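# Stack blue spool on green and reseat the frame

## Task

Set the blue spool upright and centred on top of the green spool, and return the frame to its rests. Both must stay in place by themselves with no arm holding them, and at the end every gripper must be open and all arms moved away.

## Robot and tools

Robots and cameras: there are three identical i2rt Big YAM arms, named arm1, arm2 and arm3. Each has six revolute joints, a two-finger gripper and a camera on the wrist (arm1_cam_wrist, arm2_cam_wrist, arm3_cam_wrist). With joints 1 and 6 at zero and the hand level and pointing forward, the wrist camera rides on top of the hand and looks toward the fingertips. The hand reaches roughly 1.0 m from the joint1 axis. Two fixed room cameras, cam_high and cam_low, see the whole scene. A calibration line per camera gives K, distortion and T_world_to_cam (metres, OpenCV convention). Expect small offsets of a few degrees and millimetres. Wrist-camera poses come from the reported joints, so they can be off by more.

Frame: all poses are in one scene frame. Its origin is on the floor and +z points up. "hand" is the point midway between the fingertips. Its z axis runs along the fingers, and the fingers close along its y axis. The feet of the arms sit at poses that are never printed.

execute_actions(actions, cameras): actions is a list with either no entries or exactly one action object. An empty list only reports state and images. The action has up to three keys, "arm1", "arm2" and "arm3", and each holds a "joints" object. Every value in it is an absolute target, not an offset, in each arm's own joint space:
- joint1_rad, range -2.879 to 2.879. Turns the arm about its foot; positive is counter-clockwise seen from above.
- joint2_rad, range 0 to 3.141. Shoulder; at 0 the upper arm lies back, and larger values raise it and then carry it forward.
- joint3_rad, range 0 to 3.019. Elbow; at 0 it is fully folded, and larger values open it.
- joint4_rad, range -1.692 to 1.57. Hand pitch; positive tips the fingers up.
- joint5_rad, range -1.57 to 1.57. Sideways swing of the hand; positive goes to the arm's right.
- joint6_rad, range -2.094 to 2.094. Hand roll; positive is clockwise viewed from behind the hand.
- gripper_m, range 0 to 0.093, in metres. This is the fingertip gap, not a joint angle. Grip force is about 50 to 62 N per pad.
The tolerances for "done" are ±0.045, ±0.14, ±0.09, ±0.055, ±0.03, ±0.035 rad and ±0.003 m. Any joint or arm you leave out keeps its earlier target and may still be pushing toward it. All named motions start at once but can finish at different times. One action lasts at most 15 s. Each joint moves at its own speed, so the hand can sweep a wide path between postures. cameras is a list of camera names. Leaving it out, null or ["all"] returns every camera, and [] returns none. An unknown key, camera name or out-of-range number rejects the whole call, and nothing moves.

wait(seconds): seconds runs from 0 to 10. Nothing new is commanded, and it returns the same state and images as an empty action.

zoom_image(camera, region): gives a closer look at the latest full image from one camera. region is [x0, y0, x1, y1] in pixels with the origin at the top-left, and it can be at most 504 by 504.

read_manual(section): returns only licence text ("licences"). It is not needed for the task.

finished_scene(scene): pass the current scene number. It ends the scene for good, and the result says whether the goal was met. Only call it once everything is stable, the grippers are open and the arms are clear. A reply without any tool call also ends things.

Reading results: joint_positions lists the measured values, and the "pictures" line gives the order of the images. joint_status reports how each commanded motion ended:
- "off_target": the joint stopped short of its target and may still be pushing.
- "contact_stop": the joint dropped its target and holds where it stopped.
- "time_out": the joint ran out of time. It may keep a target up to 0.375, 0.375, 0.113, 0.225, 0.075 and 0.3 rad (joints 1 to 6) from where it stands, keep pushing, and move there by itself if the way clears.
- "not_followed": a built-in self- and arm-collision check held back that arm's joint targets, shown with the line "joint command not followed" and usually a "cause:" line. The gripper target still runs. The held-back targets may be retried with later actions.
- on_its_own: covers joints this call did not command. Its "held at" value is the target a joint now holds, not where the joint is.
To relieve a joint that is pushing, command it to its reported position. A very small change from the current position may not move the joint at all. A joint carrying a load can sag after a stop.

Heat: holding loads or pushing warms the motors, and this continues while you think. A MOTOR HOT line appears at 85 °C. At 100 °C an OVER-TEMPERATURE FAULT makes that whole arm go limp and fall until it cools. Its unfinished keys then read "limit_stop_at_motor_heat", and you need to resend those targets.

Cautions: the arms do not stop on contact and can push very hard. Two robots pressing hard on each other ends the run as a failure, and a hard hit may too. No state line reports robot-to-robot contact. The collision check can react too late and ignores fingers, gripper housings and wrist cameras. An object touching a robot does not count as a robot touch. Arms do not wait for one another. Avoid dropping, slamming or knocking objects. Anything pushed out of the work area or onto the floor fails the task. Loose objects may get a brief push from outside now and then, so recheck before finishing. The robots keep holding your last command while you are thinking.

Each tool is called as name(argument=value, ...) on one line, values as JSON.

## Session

execute_actions(actions=[])

Scene clock: 0.00 s.
Motor temperatures (°C, as the motors report them): arm1=[23 29 30 22 22 22] | arm2=[20 29 29 20 22 23] | arm3=[22 26 26 22 22 23]
arm1.joint_positions: joint1_rad=-0.284 joint2_rad=+0.529 joint3_rad=+1.433 joint4_rad=-1.297 joint5_rad=+0.138 joint6_rad=-0.466 gripper_m=+0.095
arm1.joint_status: not commanded
arm1.hand: x=+1.2664 y=+0.0832 z=+1.4041 quat_wxyz=(-0.265, +0.834, +0.024, -0.483) (m; scene frame)
arm2.joint_positions: joint1_rad=+0.374 joint2_rad=+0.466 joint3_rad=+1.310 joint4_rad=-1.460 joint5_rad=+0.070 joint6_rad=+0.014 gripper_m=+0.095
arm2.joint_status: not commanded
arm2.hand: x=-0.6027 y=+1.1421 z=+1.2678 quat_wxyz=(-0.420, -0.327, -0.824, +0.192) (m; scene frame)
arm3.joint_positions: joint1_rad=+0.070 joint2_rad=+0.464 joint3_rad=+1.427 joint4_rad=-1.476 joint5_rad=+0.109 joint6_rad=+0.048 gripper_m=+0.094
arm3.joint_status: not commanded
arm3.hand: x=-0.6400 y=-1.1367 z=+1.3612 quat_wxyz=(-0.451, +0.402, -0.763, -0.230) (m; scene frame)
pictures: arm1_cam_wrist, arm2_cam_wrist, arm3_cam_wrist, cam_high, cam_low
camera_calibration (this result's frames):
arm1_cam_wrist: T_world_to_cam=[[0.20902, 0.861896, 0.462002, -0.984923], [0.909911, 0.00168109, -0.4148, -0.565813], [-0.358291, 0.507083, -0.783897, 1.63308], [0, 0, 0, 1]] pos_world=[1.30583, 0.0217432, 1.50051]
arm2_cam_wrist: T_world_to_cam=[[-0.693454, -0.718951, 0.0472349, 0.341684], [-0.68992, 0.643695, -0.331159, -0.728556], [0.207682, -0.262231, -0.942392, 1.73801], [0, 0, 0, 1]] pos_world=[-0.626657, 1.17038, 1.38048]
arm3_cam_wrist: T_world_to_cam=[[0.821045, -0.570829, 0.00628769, -0.128218], [-0.514112, -0.744164, -0.426509, -0.587095], [0.248143, 0.34695, -0.904461, 1.90786], [0, 0, 0, 1]] pos_world=[-0.669982, -1.17202, 1.47599]
Images, in order (width x height): arm1_cam_wrist 616x616, arm2_cam_wrist 616x616, arm3_cam_wrist 616x616, cam_high 504x504, cam_low 504x504.

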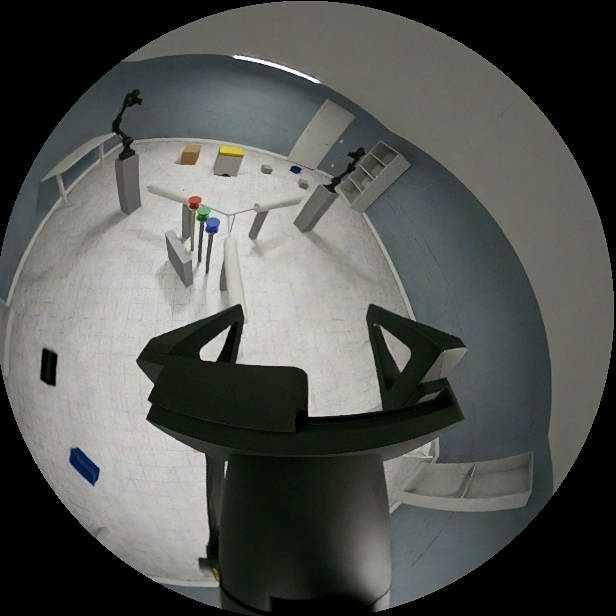

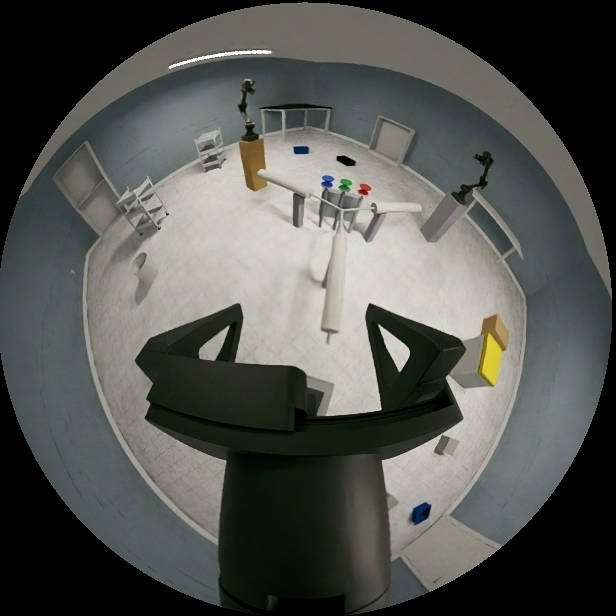

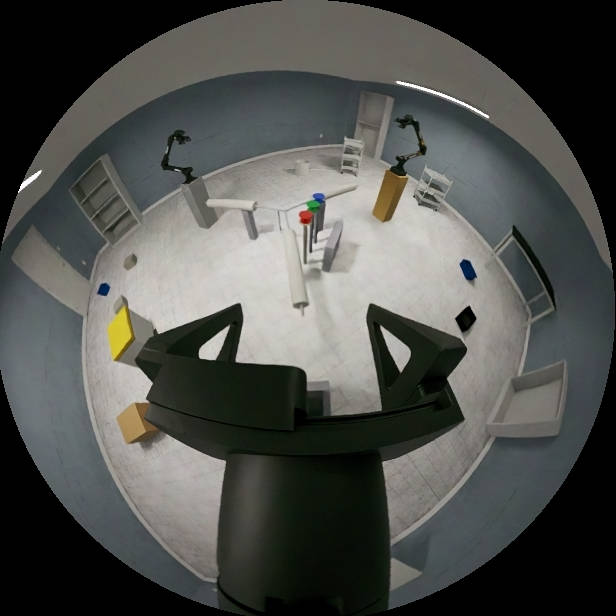

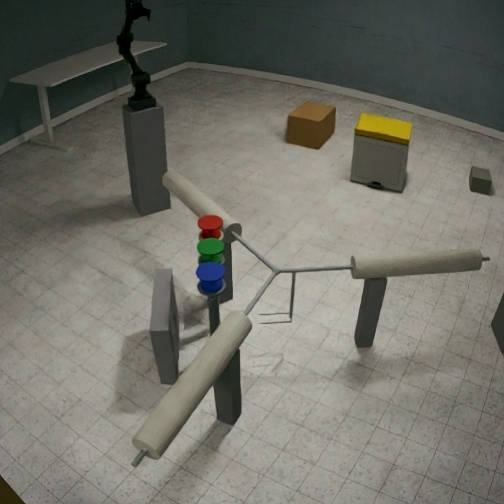

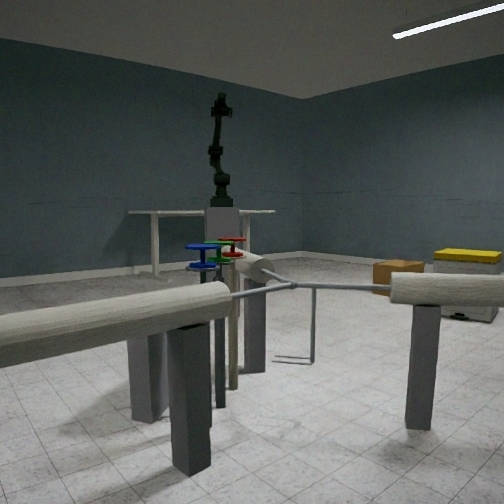

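zoom_image(camera="cam_high", region=[150, 160, 400, 350])

zoom_image(camera="cam_low", region=[170, 220, 340, 380])

zoom_image(camera="cam_high", region=[110, 400, 210, 490])

zoom_image(camera="cam_high", region=[424, 230, 504, 290])

Region (150, 160, 400, 350) of cam_high's 504x504 image, scaled by 2.016, with more detail than that image has; it fills the top 383 rows of this view, and the rest is white.

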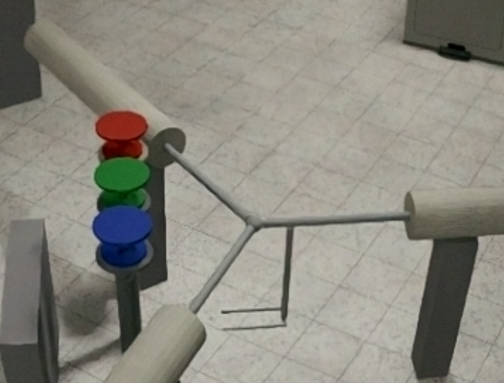

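Region (170, 220, 340, 380) of cam_low's 504x504 image, scaled by 2.965, with more detail than that image has; it fills the top 474 rows of this view, and the rest is white.

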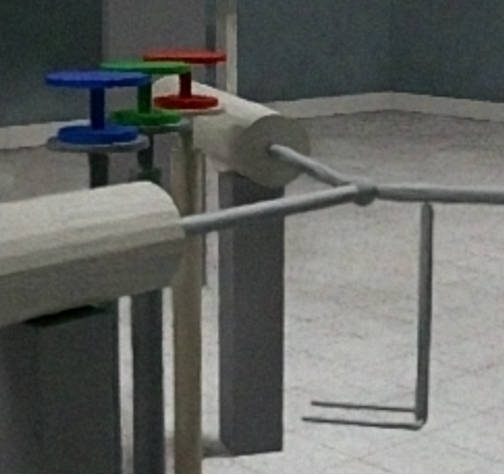

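Region (110, 400, 210, 490) of cam_high's 504x504 image, scaled by 5.040, with more detail than that image has; it fills the top 454 rows of this view, and the rest is white.

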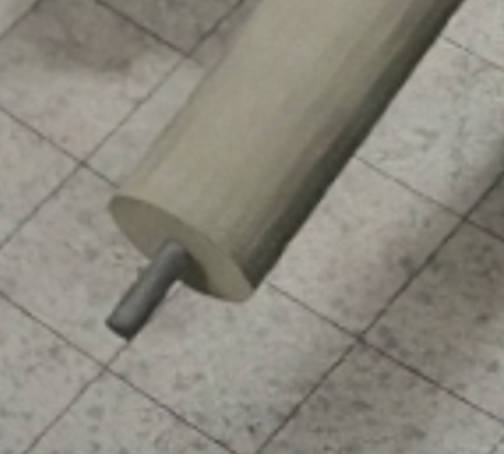

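Region (424, 230, 504, 290) of cam_high's 504x504 image, scaled by 6.300, with more detail than that image has; it fills the top 378 rows of this view, and the rest is white.

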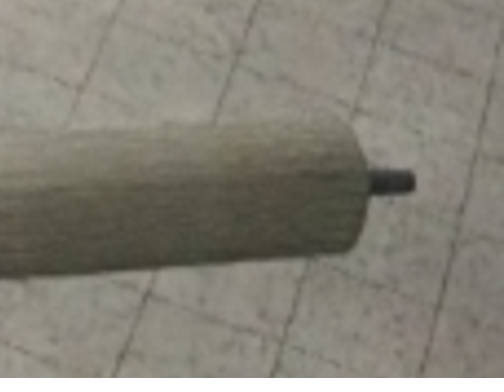

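zoom_image(camera="arm2_cam_wrist", region=[240, 160, 440, 360])

zoom_image(camera="arm3_cam_wrist", region=[195, 170, 375, 330])

zoom_image(camera="arm1_cam_wrist", region=[135, 170, 315, 340])

Region (240, 160, 440, 360) of arm2_cam_wrist's 616x616 image, scaled by 2.520, with more detail than that image has.

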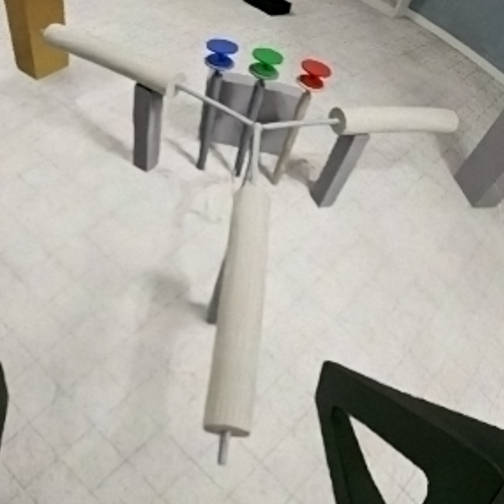

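Region (195, 170, 375, 330) of arm3_cam_wrist's 616x616 image, scaled by 2.800, with more detail than that image has.

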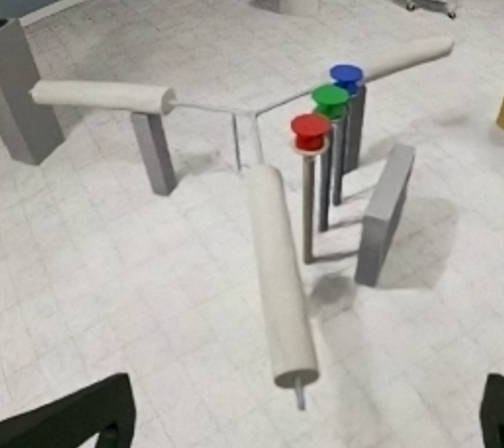

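Region (135, 170, 315, 340) of arm1_cam_wrist's 616x616 image, scaled by 2.800, with more detail than that image has.

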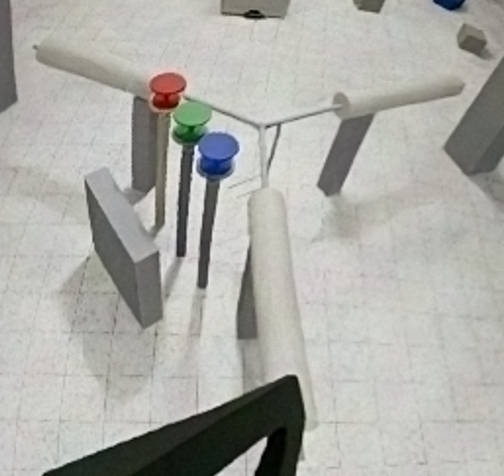

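execute_actions(actions=[{"arm1": {"joints": {"joint1_rad": -0.412, "joint2_rad": 2.131, "joint3_rad": 1.302, "joint4_rad": -0.742, "joint5_rad": 0, "joint6_rad": -0.554, "gripper_m": 0.09}}, "arm2": {"joints": {"joint1_rad": -0.200, "joint2_rad": 1.648, "joint3_rad": 0.644, "joint4_rad": -0.567, "joint5_rad": 0, "joint6_rad": -0.347, "gripper_m": 0.09}}, "arm3": {"joints": {"joint1_rad": -0.012, "joint2_rad": 2.119, "joint3_rad": 1.297, "joint4_rad": -0.749, "joint5_rad": 0, "joint6_rad": -0.153, "gripper_m": 0.09}}}])

Scene clock: 81.30 s.
Motor temperatures (°C, as the motors report them): arm1=[23 27 35 22 22 22] | arm2=[20 29 33 21 22 23] | arm3=[22 25 29 22 22 23]
arm1.joint_positions: joint1_rad=-0.403 joint2_rad=+2.136 joint3_rad=+1.297 joint4_rad=-0.749 joint5_rad=+0.003 joint6_rad=-0.537 gripper_m=+0.090
arm1.joint_status: all done
arm1.hand: x=+0.9699 y=+0.2271 z=+0.6958 quat_wxyz=(+0.003, +0.999, +0.049, +0.017) (m; scene frame)
arm2.joint_positions: joint1_rad=-0.202 joint2_rad=+1.644 joint3_rad=+0.641 joint4_rad=-0.580 joint5_rad=-0.001 joint6_rad=-0.333 gripper_m=+0.090
arm2.joint_status: all done
arm2.hand: x=-0.6364 y=+0.9479 z=+0.7005 quat_wxyz=(+0.004, -0.459, -0.888, +0.002) (m; scene frame)
arm3.joint_positions: joint1_rad=-0.007 joint2_rad=+2.121 joint3_rad=+1.287 joint4_rad=-0.762 joint5_rad=+0.005 joint6_rad=-0.137 gripper_m=+0.090
arm3.joint_status: all done
arm3.hand: x=-0.4406 y=-0.8106 z=+0.6965 quat_wxyz=(+0.010, +0.540, -0.841, +0.007) (m; scene frame)
pictures: arm1_cam_wrist, arm2_cam_wrist, arm3_cam_wrist, cam_high, cam_low
camera_calibration (this result's frames):
arm1_cam_wrist: T_world_to_cam=[[-0.0971858, 0.995135, -0.0161434, -0.120339], [0.789138, 0.0869316, 0.608033, -1.20401], [0.606478, 0.0463527, -0.793748, 0.0744161], [0, 0, 0, 1]] pos_world=[0.893305, 0.220971, 0.789204]
arm2_cam_wrist: T_world_to_cam=[[-0.809926, -0.586526, 0.00263488, 0.0371108], [-0.473765, 0.65685, 0.586596, -1.33245], [-0.345785, 0.473851, -0.809875, 0.0167639], [0, 0, 0, 1]] pos_world=[-0.595412, 0.88904, 0.795086]
arm3_cam_wrist: T_world_to_cam=[[0.907335, -0.420405, -0.00146275, 0.0637151], [-0.33516, -0.725447, 0.601161, -1.14718], [-0.253793, -0.544965, -0.799126, 0.126539], [0, 0, 0, 1]] pos_world=[-0.410184, -0.736471, 0.790854]
Images, in order (width x height): arm1_cam_wrist 616x616, arm2_cam_wrist 616x616, arm3_cam_wrist 616x616, cam_high 504x504, cam_low 504x504.

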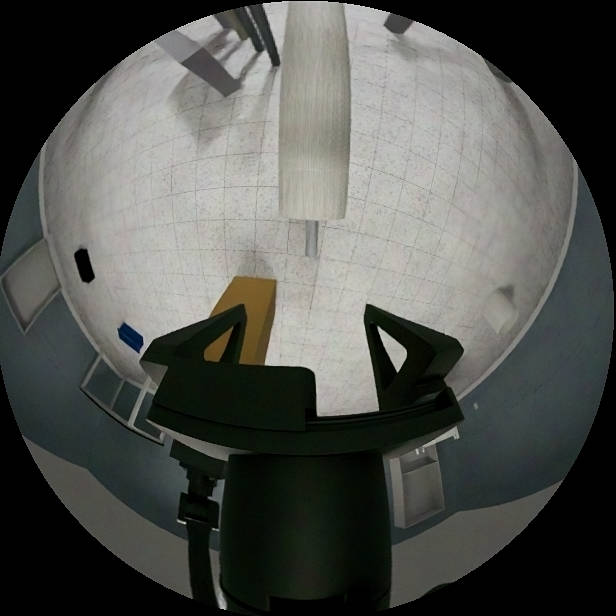

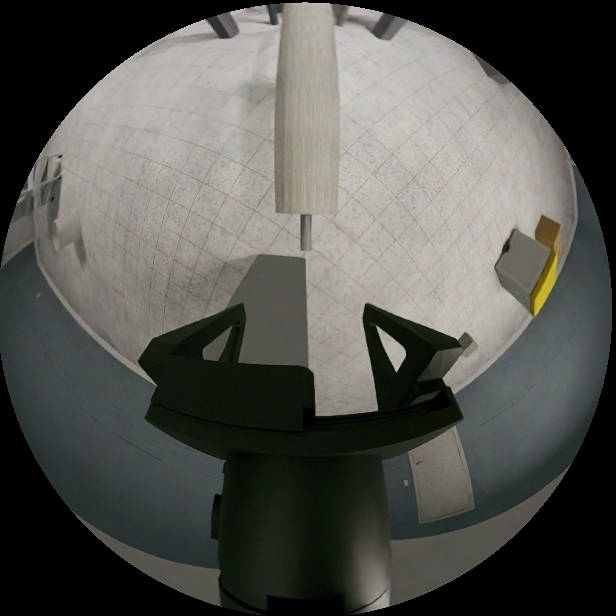

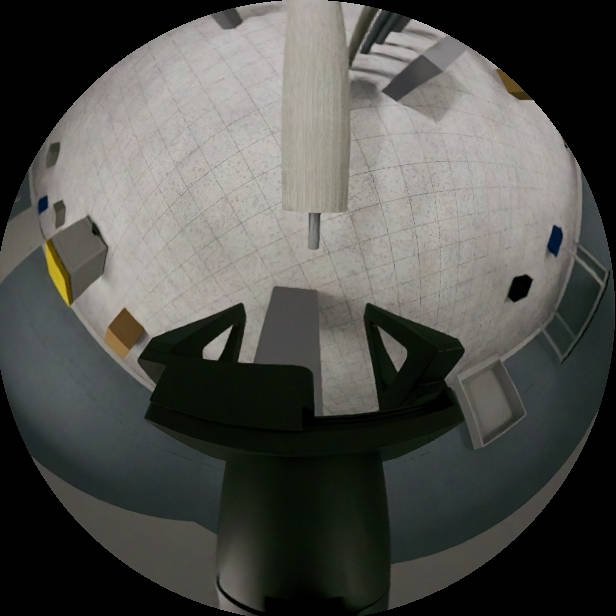

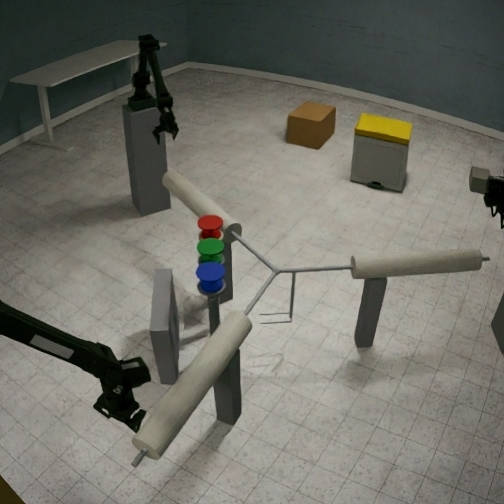

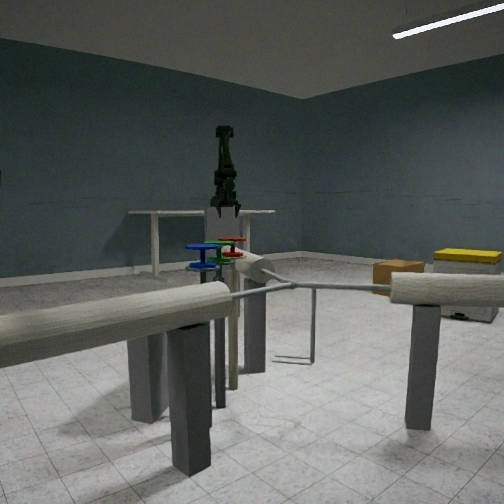

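zoom_image(camera="arm1_cam_wrist", region=[230, 170, 390, 320])

zoom_image(camera="arm2_cam_wrist", region=[230, 170, 390, 320])

zoom_image(camera="arm3_cam_wrist", region=[230, 170, 390, 320])

Region (230, 170, 390, 320) of arm1_cam_wrist's 616x616 image, scaled by 3.150, with more detail than that image has; it fills the top 472 rows of this view, and the rest is white.

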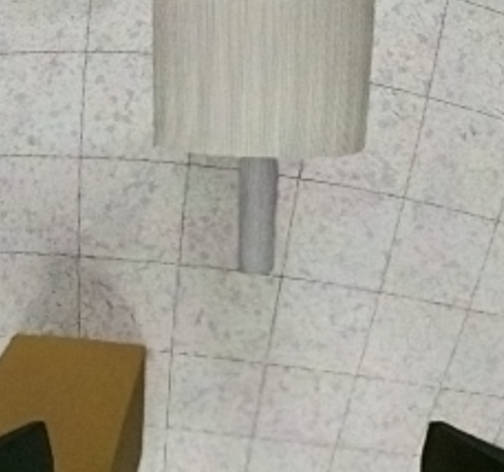

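Region (230, 170, 390, 320) of arm2_cam_wrist's 616x616 image, scaled by 3.150, with more detail than that image has; it fills the top 472 rows of this view, and the rest is white.

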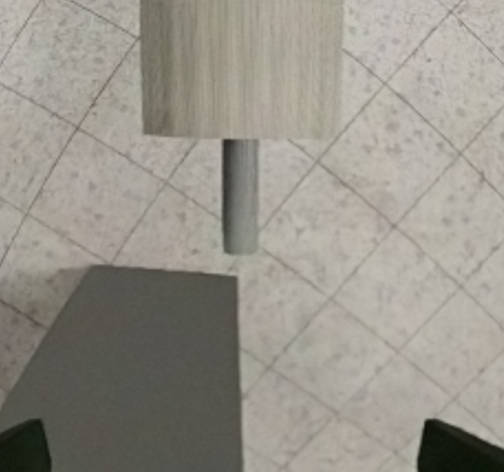

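Region (230, 170, 390, 320) of arm3_cam_wrist's 616x616 image, scaled by 3.150, with more detail than that image has; it fills the top 472 rows of this view, and the rest is white.

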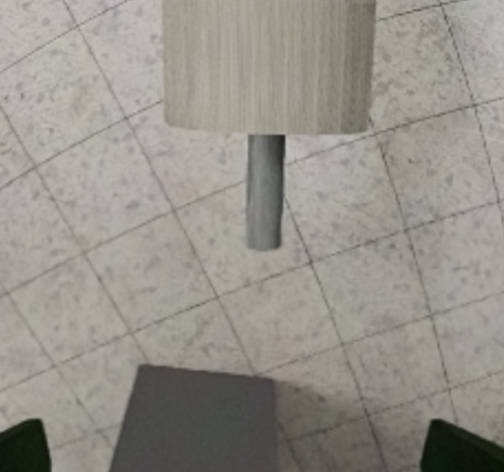

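execute_actions(actions=[{"arm1": {"joints": {"joint1_rad": -0.474, "joint2_rad": 2.535, "joint3_rad": 1.322, "joint4_rad": -0.327, "joint5_rad": 0, "joint6_rad": -0.632, "gripper_m": 0.09}}, "arm2": {"joints": {"joint1_rad": -0.299, "joint2_rad": 2.416, "joint3_rad": 0.622, "joint4_rad": 0.231, "joint5_rad": 0, "joint6_rad": -0.466, "gripper_m": 0.09}}, "arm3": {"joints": {"joint1_rad": -0.059, "joint2_rad": 2.535, "joint3_rad": 1.288, "joint4_rad": -0.302, "joint5_rad": 0, "joint6_rad": -0.22, "gripper_m": 0.09}}}], cameras=["arm1_cam_wrist", "arm2_cam_wrist", "arm3_cam_wrist", "cam_high"])

Scene clock: 139.23 s.
Motor temperatures (°C, as the motors report them): arm1=[23 32 32 22 22 22] | arm2=[20 29 30 21 22 23] | arm3=[22 28 28 22 22 23]
arm1.joint_positions: joint1_rad=-0.479 joint2_rad=+2.562 joint3_rad=+1.312 joint4_rad=-0.337 joint5_rad=+0.001 joint6_rad=-0.615 gripper_m=+0.090
arm1.joint_status: all done
arm1.hand: x=+1.0271 y=+0.2423 z=+0.4855 quat_wxyz=(+0.005, +0.999, +0.050, +0.015) (m; scene frame)
arm2.joint_positions: joint1_rad=-0.304 joint2_rad=+2.412 joint3_rad=+0.624 joint4_rad=+0.218 joint5_rad=-0.001 joint6_rad=-0.453 gripper_m=+0.090
arm2.joint_status: all done
arm2.hand: x=-0.6788 y=+0.9895 z=+0.4783 quat_wxyz=(+0.000, -0.451, -0.892, +0.007) (m; scene frame)
arm3.joint_positions: joint1_rad=-0.063 joint2_rad=+2.541 joint3_rad=+1.272 joint4_rad=-0.316 joint5_rad=+0.003 joint6_rad=-0.204 gripper_m=+0.090
arm3.joint_status: all done
arm3.hand: x=-0.4427 y=-0.8641 z=+0.4853 quat_wxyz=(+0.006, +0.545, -0.838, +0.004) (m; scene frame)
pictures: arm1_cam_wrist, arm2_cam_wrist, arm3_cam_wrist, cam_high
camera_calibration (this result's frames):
arm1_cam_wrist: T_world_to_cam=[[-0.0997993, 0.994838, -0.018348, -0.129512], [0.79034, 0.0904604, 0.605953, -1.12365], [0.604486, 0.0459725, -0.795289, -0.12496], [0, 0, 0, 1]] pos_world=[0.950675, 0.236233, 0.579122]
arm2_cam_wrist: T_world_to_cam=[[-0.799459, -0.600679, 0.00711518, 0.0466636], [-0.487286, 0.655378, 0.57709, -1.25268], [-0.351309, 0.457892, -0.81665, -0.182389], [0, 0, 0, 1]] pos_world=[-0.637185, 0.932526, 0.573632]
arm3_cam_wrist: T_world_to_cam=[[0.911924, -0.410354, -0.00208779, 0.0538809], [-0.329501, -0.735261, 0.592301, -1.06141], [-0.244588, -0.539445, -0.805714, -0.0598796], [0, 0, 0, 1]] pos_world=[-0.413517, -0.790604, 0.58054]
Images, in order (width x height): arm1_cam_wrist 616x616, arm2_cam_wrist 616x616, arm3_cam_wrist 616x616, cam_high 504x504.

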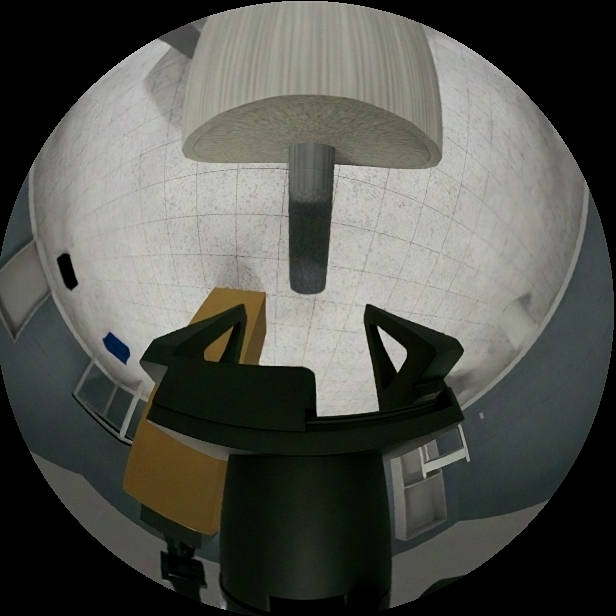

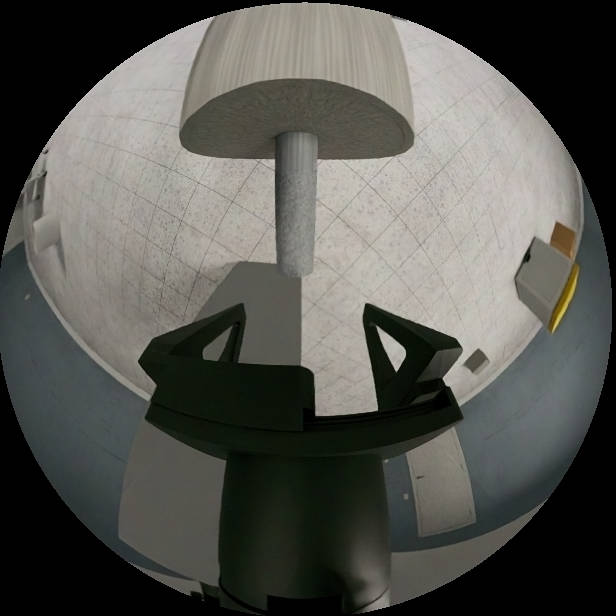

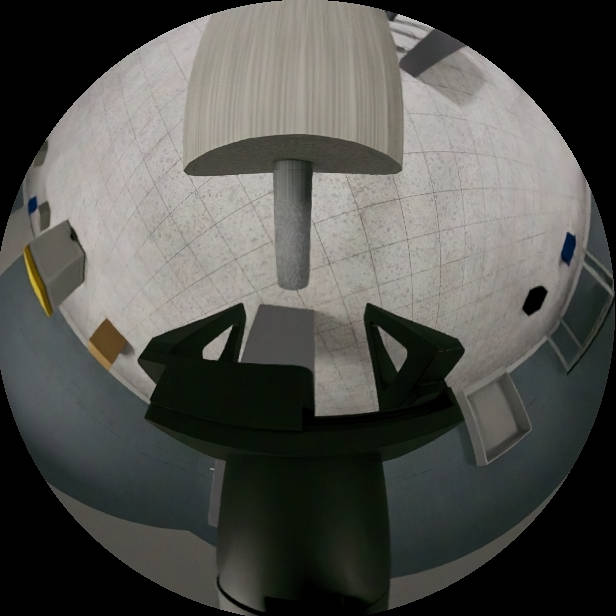

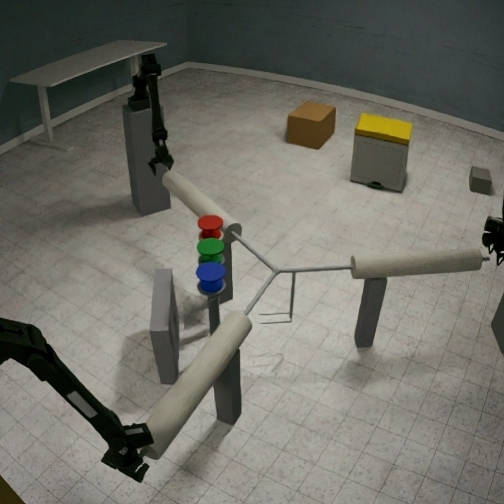

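execute_actions(actions=[])

Scene clock: 152.57 s.
Motor temperatures (°C, as the motors report them): arm1=[23 33 31 22 22 22] | arm2=[20 29 29 21 22 23] | arm3=[22 28 27 22 22 23]
arm1.joint_positions: joint1_rad=-0.479 joint2_rad=+2.562 joint3_rad=+1.312 joint4_rad=-0.337 joint5_rad=+0.001 joint6_rad=-0.615 gripper_m=+0.090
arm1.joint_status: all done
arm1.hand: x=+1.0271 y=+0.2423 z=+0.4855 quat_wxyz=(+0.005, +0.999, +0.051, +0.015) (m; scene frame)
arm2.joint_positions: joint1_rad=-0.304 joint2_rad=+2.412 joint3_rad=+0.624 joint4_rad=+0.218 joint5_rad=-0.001 joint6_rad=-0.453 gripper_m=+0.090
arm2.joint_status: all done
arm2.hand: x=-0.6788 y=+0.9895 z=+0.4783 quat_wxyz=(+0.000, -0.451, -0.892, +0.007) (m; scene frame)
arm3.joint_positions: joint1_rad=-0.063 joint2_rad=+2.541 joint3_rad=+1.272 joint4_rad=-0.316 joint5_rad=+0.003 joint6_rad=-0.204 gripper_m=+0.090
arm3.joint_status: all done
arm3.hand: x=-0.4427 y=-0.8641 z=+0.4853 quat_wxyz=(+0.006, +0.545, -0.838, +0.004) (m; scene frame)
pictures: arm1_cam_wrist, arm2_cam_wrist, arm3_cam_wrist, cam_high, cam_low
camera_calibration (this result's frames):
arm1_cam_wrist: T_world_to_cam=[[-0.100179, 0.9948, -0.0183596, -0.129107], [0.790307, 0.0907689, 0.60595, -1.12369], [0.604466, 0.0461935, -0.795291, -0.124992], [0, 0, 0, 1]] pos_world=[0.950677, 0.236205, 0.579123]
arm2_cam_wrist: T_world_to_cam=[[-0.799459, -0.600679, 0.00711518, 0.0466636], [-0.487286, 0.655378, 0.57709, -1.25268], [-0.351309, 0.457892, -0.81665, -0.182389], [0, 0, 0, 1]] pos_world=[-0.637185, 0.932526, 0.573632]
arm3_cam_wrist: T_world_to_cam=[[0.911924, -0.410354, -0.00208779, 0.0538809], [-0.329501, -0.735261, 0.592301, -1.06141], [-0.244588, -0.539445, -0.805714, -0.0598796], [0, 0, 0, 1]] pos_world=[-0.413517, -0.790604, 0.58054]
Images, in order (width x height): arm1_cam_wrist 616x616, arm2_cam_wrist 616x616, arm3_cam_wrist 616x616, cam_high 504x504, cam_low 504x504.

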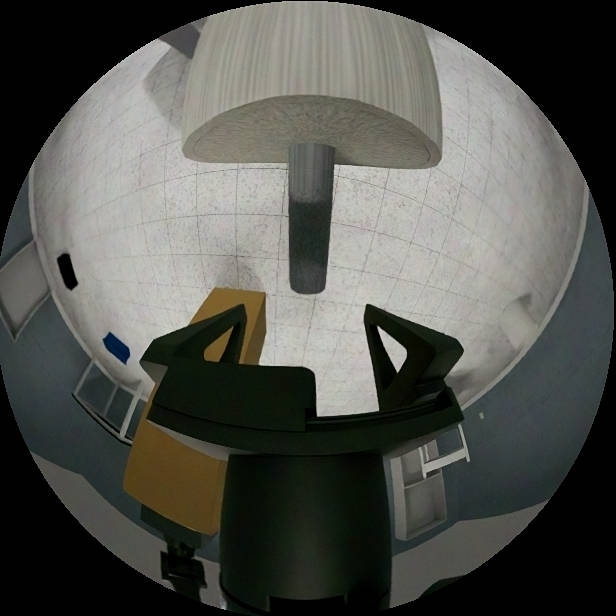

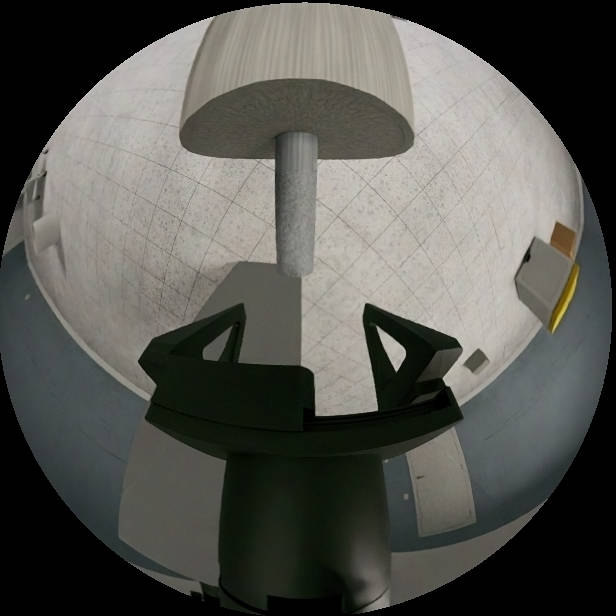

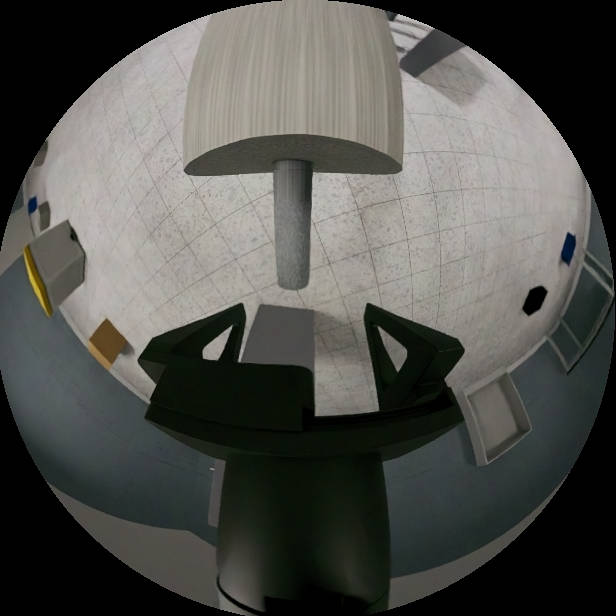

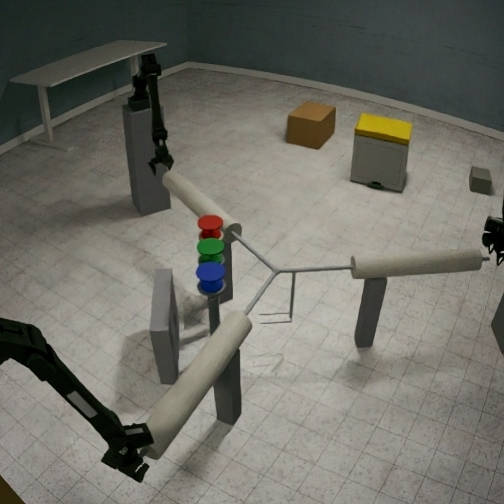

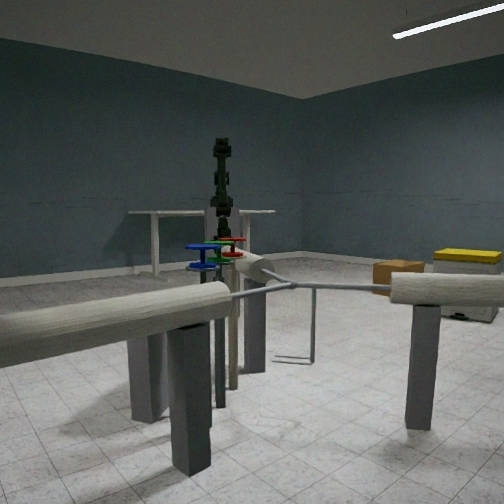

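zoom_image(camera="arm1_cam_wrist", region=[200, 90, 420, 330])

zoom_image(camera="arm2_cam_wrist", region=[200, 90, 420, 330])

zoom_image(camera="arm3_cam_wrist", region=[200, 90, 420, 330])

Region (200, 90, 420, 330) of arm1_cam_wrist's 616x616 image, scaled by 2.100, with more detail than that image has; it fills the left 462 columns of this view, and the rest is white.

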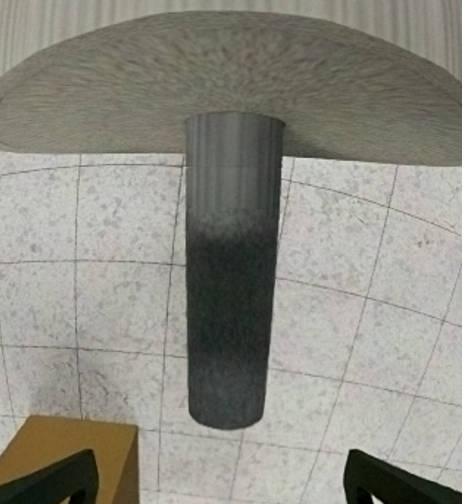

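Region (200, 90, 420, 330) of arm2_cam_wrist's 616x616 image, scaled by 2.100, with more detail than that image has; it fills the left 462 columns of this view, and the rest is white.

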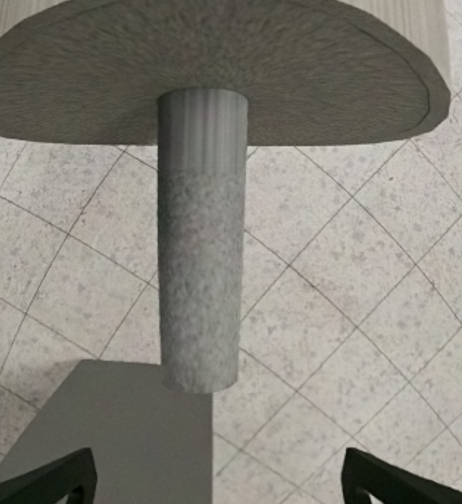

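Region (200, 90, 420, 330) of arm3_cam_wrist's 616x616 image, scaled by 2.100, with more detail than that image has; it fills the left 462 columns of this view, and the rest is white.

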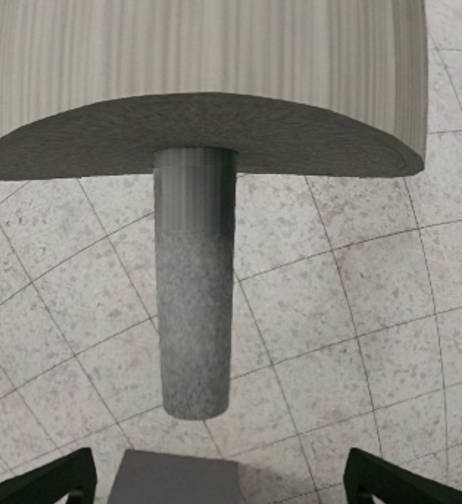

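execute_actions(actions=[{"arm1":{"joints":{"joint1_rad":-0.411,"joint2_rad":2.592,"joint3_rad":1.485,"joint4_rad":-0.425,"joint5_rad":0,"joint6_rad":-0.537}},"arm2":{"joints":{"joint1_rad":-0.197,"joint2_rad":2.428,"joint3_rad":0.790,"joint4_rad":0.063,"joint5_rad":0,"joint6_rad":-0.325}},"arm3":{"joints":{"joint1_rad":-0.024,"joint2_rad":2.628,"joint3_rad":1.495,"joint4_rad":-0.420,"joint5_rad":0,"joint6_rad":-0.152}}}], cameras=["arm1_cam_wrist","arm2_cam_wrist","arm3_cam_wrist"])

Scene clock: 214.70 s.
Motor temperatures (°C, as the motors report them): arm1=[23 35 29 22 22 22] | arm2=[20 30 27 21 22 23] | arm3=[22 29 26 22 22 23]
arm1.joint_positions: joint1_rad=-0.407 joint2_rad=+2.585 joint3_rad=+1.473 joint4_rad=-0.416 joint5_rad=+0.001 joint6_rad=-0.554 gripper_m=+0.090
arm1.joint_status: all done
arm1.hand: x=+0.9508 y=+0.2396 z=+0.4963 quat_wxyz=(-0.010, +0.998, +0.056, -0.010) (m; scene frame)
arm2.joint_positions: joint1_rad=-0.191 joint2_rad=+2.416 joint3_rad=+0.795 joint4_rad=+0.076 joint5_rad=-0.001 joint6_rad=-0.339 gripper_m=+0.090
arm2.joint_status: all done
arm2.hand: x=-0.6291 y=+0.9295 z=+0.4687 quat_wxyz=(-0.009, -0.451, -0.892, +0.015) (m; scene frame)
arm3.joint_positions: joint1_rad=-0.025 joint2_rad=+2.618 joint3_rad=+1.481 joint4_rad=-0.406 joint5_rad=+0.003 joint6_rad=-0.168 gripper_m=+0.090
arm3.joint_status: all done
arm3.hand: x=-0.4204 y=-0.7969 z=+0.4758 quat_wxyz=(-0.013, +0.546, -0.838, -0.004) (m; scene frame)
pictures: arm1_cam_wrist, arm2_cam_wrist, arm3_cam_wrist
camera_calibration (this result's frames):
arm1_cam_wrist: T_world_to_cam=[[-0.11133, 0.993698, 0.0130129, -0.138513], [0.819948, 0.0844496, 0.566174, -1.07655], [0.561507, 0.0737022, -0.824183, -0.0216091], [0, 0, 0, 1]] pos_world=[0.879429, 0.230148, 0.593508]
arm2_cam_wrist: T_world_to_cam=[[-0.799406, -0.600595, 0.0153446, 0.0465393], [-0.491511, 0.668474, 0.558174, -1.18965], [-0.345494, 0.438666, -0.829582, -0.117666], [0, 0, 0, 1]] pos_world=[-0.588175, 0.874817, 0.565703]
arm3_cam_wrist: T_world_to_cam=[[0.912671, -0.408665, 0.00505751, 0.0593172], [-0.34134, -0.755393, 0.559346, -1.00435], [-0.224765, -0.512225, -0.828919, 0.0151743], [0, 0, 0, 1]] pos_world=[-0.393552, -0.726667, 0.574059]
Images, in order (width x height): arm1_cam_wrist 616x616, arm2_cam_wrist 616x616, arm3_cam_wrist 616x616.

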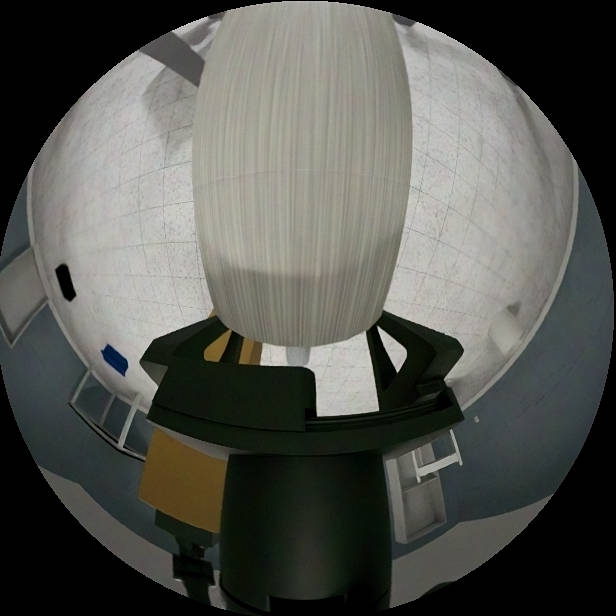

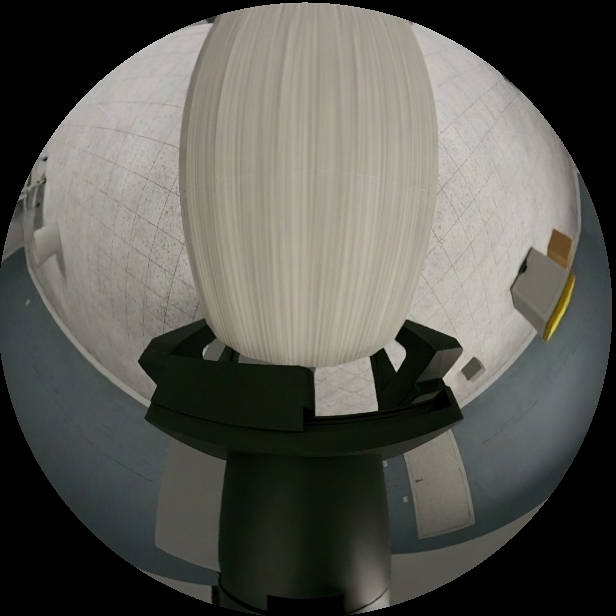

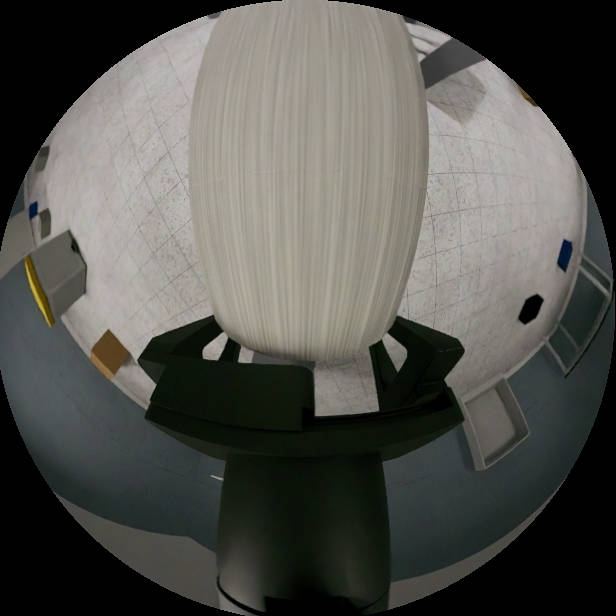

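execute_actions(actions=[{"arm1":{"joints":{"joint1_rad":-0.420,"joint2_rad":2.621,"joint4_rad":-0.433}},"arm2":{"joints":{"joint1_rad":-0.205,"joint2_rad":2.434,"joint3_rad":0.772}},"arm3":{"joints":{"joint1_rad":-0.032,"joint2_rad":2.646,"joint4_rad":-0.430}}}], cameras=["arm1_cam_wrist","arm2_cam_wrist","arm3_cam_wrist"])

Scene clock: 225.70 s.
Motor temperatures (°C, as the motors report them): arm1=[23 35 29 22 22 22] | arm2=[20 30 27 21 22 23] | arm3=[22 30 26 22 22 23]
arm1.joint_positions: joint1_rad=-0.408 joint2_rad=+2.606 joint3_rad=+1.473 joint4_rad=-0.424 joint5_rad=+0.001 joint6_rad=-0.554 gripper_m=+0.090
arm1.joint_status: all done
arm1.hand: x=+0.9616 y=+0.2350 z=+0.4851 quat_wxyz=(-0.003, +0.998, +0.055, +0.003) (m; scene frame)
arm2.joint_positions: joint1_rad=-0.198 joint2_rad=+2.416 joint3_rad=+0.776 joint4_rad=+0.074 joint5_rad=-0.001 joint6_rad=-0.339 gripper_m=+0.090
arm2.joint_status: all done
arm2.hand: x=-0.6351 y=+0.9410 z=+0.4690 quat_wxyz=(-0.002, -0.455, -0.890, +0.008) (m; scene frame)
arm3.joint_positions: joint1_rad=-0.025 joint2_rad=+2.621 joint3_rad=+1.481 joint4_rad=-0.416 joint5_rad=+0.003 joint6_rad=-0.168 gripper_m=+0.090
arm3.joint_status: all done
arm3.hand: x=-0.4223 y=-0.7998 z=+0.4745 quat_wxyz=(-0.008, +0.546, -0.838, -0.001) (m; scene frame)
pictures: arm1_cam_wrist, arm2_cam_wrist, arm3_cam_wrist
camera_calibration (this result's frames):
arm1_cam_wrist: T_world_to_cam=[[-0.110135, 0.993914, -0.00242138, -0.1263], [0.804769, 0.0906052, 0.586633, -1.0755], [0.583282, 0.0626602, -0.809849, -0.0619098], [0, 0, 0, 1]] pos_world=[0.887727, 0.226856, 0.580479]
arm2_cam_wrist: T_world_to_cam=[[-0.804236, -0.594256, 0.00797845, 0.0430959], [-0.482645, 0.660903, 0.574684, -1.19536], [-0.346782, 0.458331, -0.818337, -0.149106], [0, 0, 0, 1]] pos_world=[-0.593985, 0.883969, 0.564593]
arm3_cam_wrist: T_world_to_cam=[[0.912541, -0.408973, 0.00306927, 0.0605338], [-0.337826, -0.749519, 0.569293, -1.00505], [-0.230525, -0.52054, -0.822129, -0.0000994673], [0, 0, 0, 1]] pos_world=[-0.394795, -0.728599, 0.5719]
Images, in order (width x height): arm1_cam_wrist 616x616, arm2_cam_wrist 616x616, arm3_cam_wrist 616x616.

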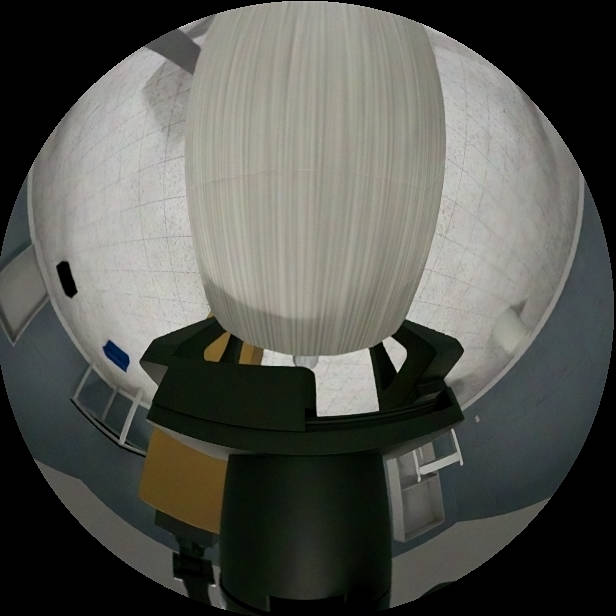

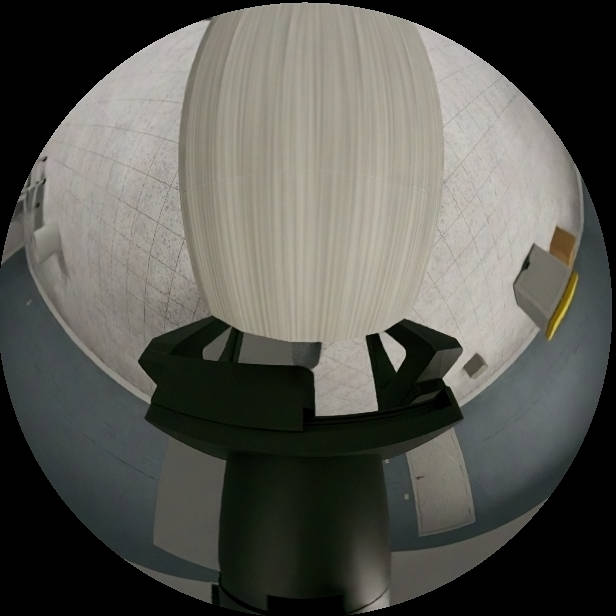

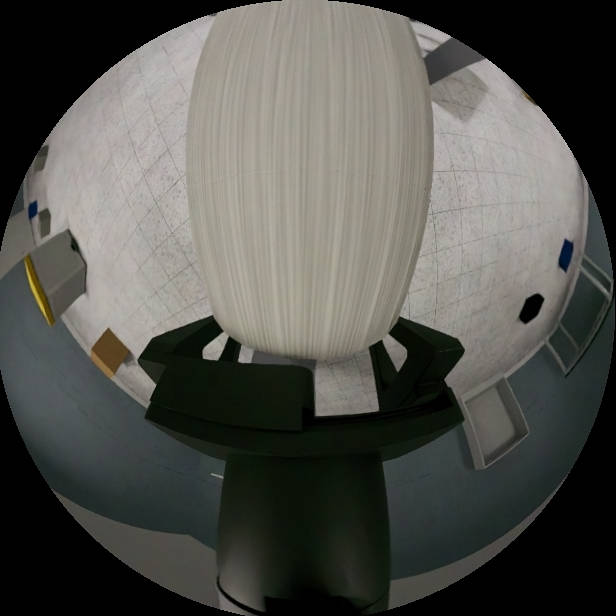

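execute_actions(actions=[{"arm1":{"joints":{"joint1_rad":-0.424,"joint3_rad":1.467}},"arm3":{"joints":{"joint2_rad":2.656}}}], cameras=["arm1_cam_wrist","arm3_cam_wrist"])

Scene clock: 237.27 s.
Motor temperatures (°C, as the motors report them): arm1=[23 34 29 22 22 22] | arm2=[20 30 27 21 22 23] | arm3=[22 30 26 22 22 23]
arm1.joint_positions: joint1_rad=-0.413 joint2_rad=+2.606 joint3_rad=+1.473 joint4_rad=-0.424 joint5_rad=+0.001 joint6_rad=-0.554 gripper_m=+0.090
arm1.joint_status: all done
arm1.hand: x=+0.9628 y=+0.2374 z=+0.4851 quat_wxyz=(-0.003, +0.999, +0.053, +0.003) (m; scene frame)
arm2.joint_positions: joint1_rad=-0.198 joint2_rad=+2.416 joint3_rad=+0.776 joint4_rad=+0.074 joint5_rad=-0.001 joint6_rad=-0.339 gripper_m=+0.090
arm2.joint_status: not commanded
arm2.hand: x=-0.6351 y=+0.9410 z=+0.4690 quat_wxyz=(-0.002, -0.455, -0.890, +0.008) (m; scene frame)
arm3.joint_positions: joint1_rad=-0.025 joint2_rad=+2.633 joint3_rad=+1.481 joint4_rad=-0.416 joint5_rad=+0.003 joint6_rad=-0.168 gripper_m=+0.090
arm3.joint_status: all done
arm3.hand: x=-0.4254 y=-0.8045 z=+0.4683 quat_wxyz=(-0.002, +0.546, -0.838, +0.001) (m; scene frame)
pictures: arm1_cam_wrist, arm3_cam_wrist
camera_calibration (this result's frames):
arm1_cam_wrist: T_world_to_cam=[[-0.105205, 0.994448, -0.00233964, -0.133515], [0.805207, 0.0865653, 0.586642, -1.07614], [0.583587, 0.059834, -0.809843, -0.0623572], [0, 0, 0, 1]] pos_world=[0.888859, 0.229661, 0.580497]
arm3_cam_wrist: T_world_to_cam=[[0.912554, -0.408954, 0.00115241, 0.0623651], [-0.334084, -0.743856, 0.57885, -1.00434], [-0.235865, -0.528617, -0.815433, -0.0201823], [0, 0, 0, 1]] pos_world=[-0.397204, -0.732246, 0.564831]
Images, in order (width x height): arm1_cam_wrist 616x616, arm3_cam_wrist 616x616.

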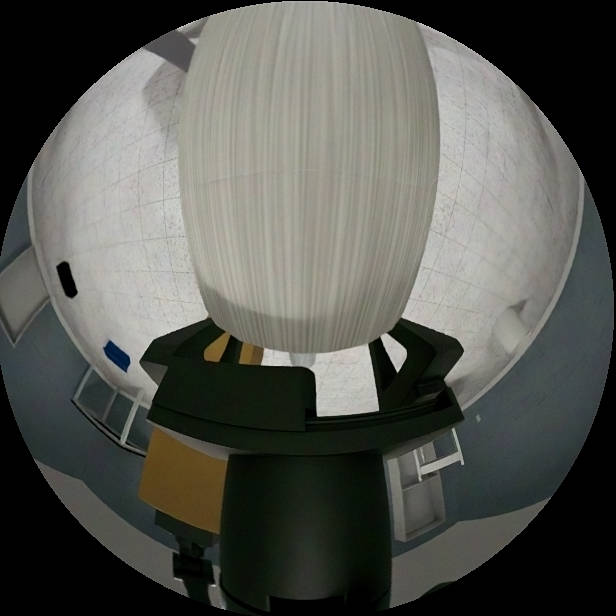

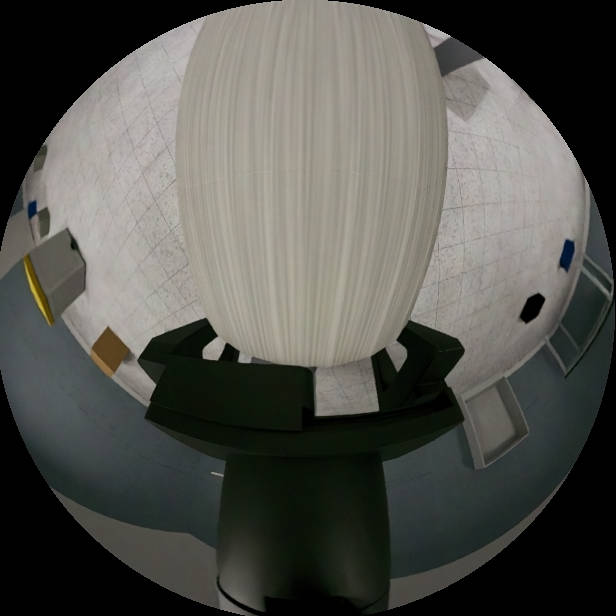

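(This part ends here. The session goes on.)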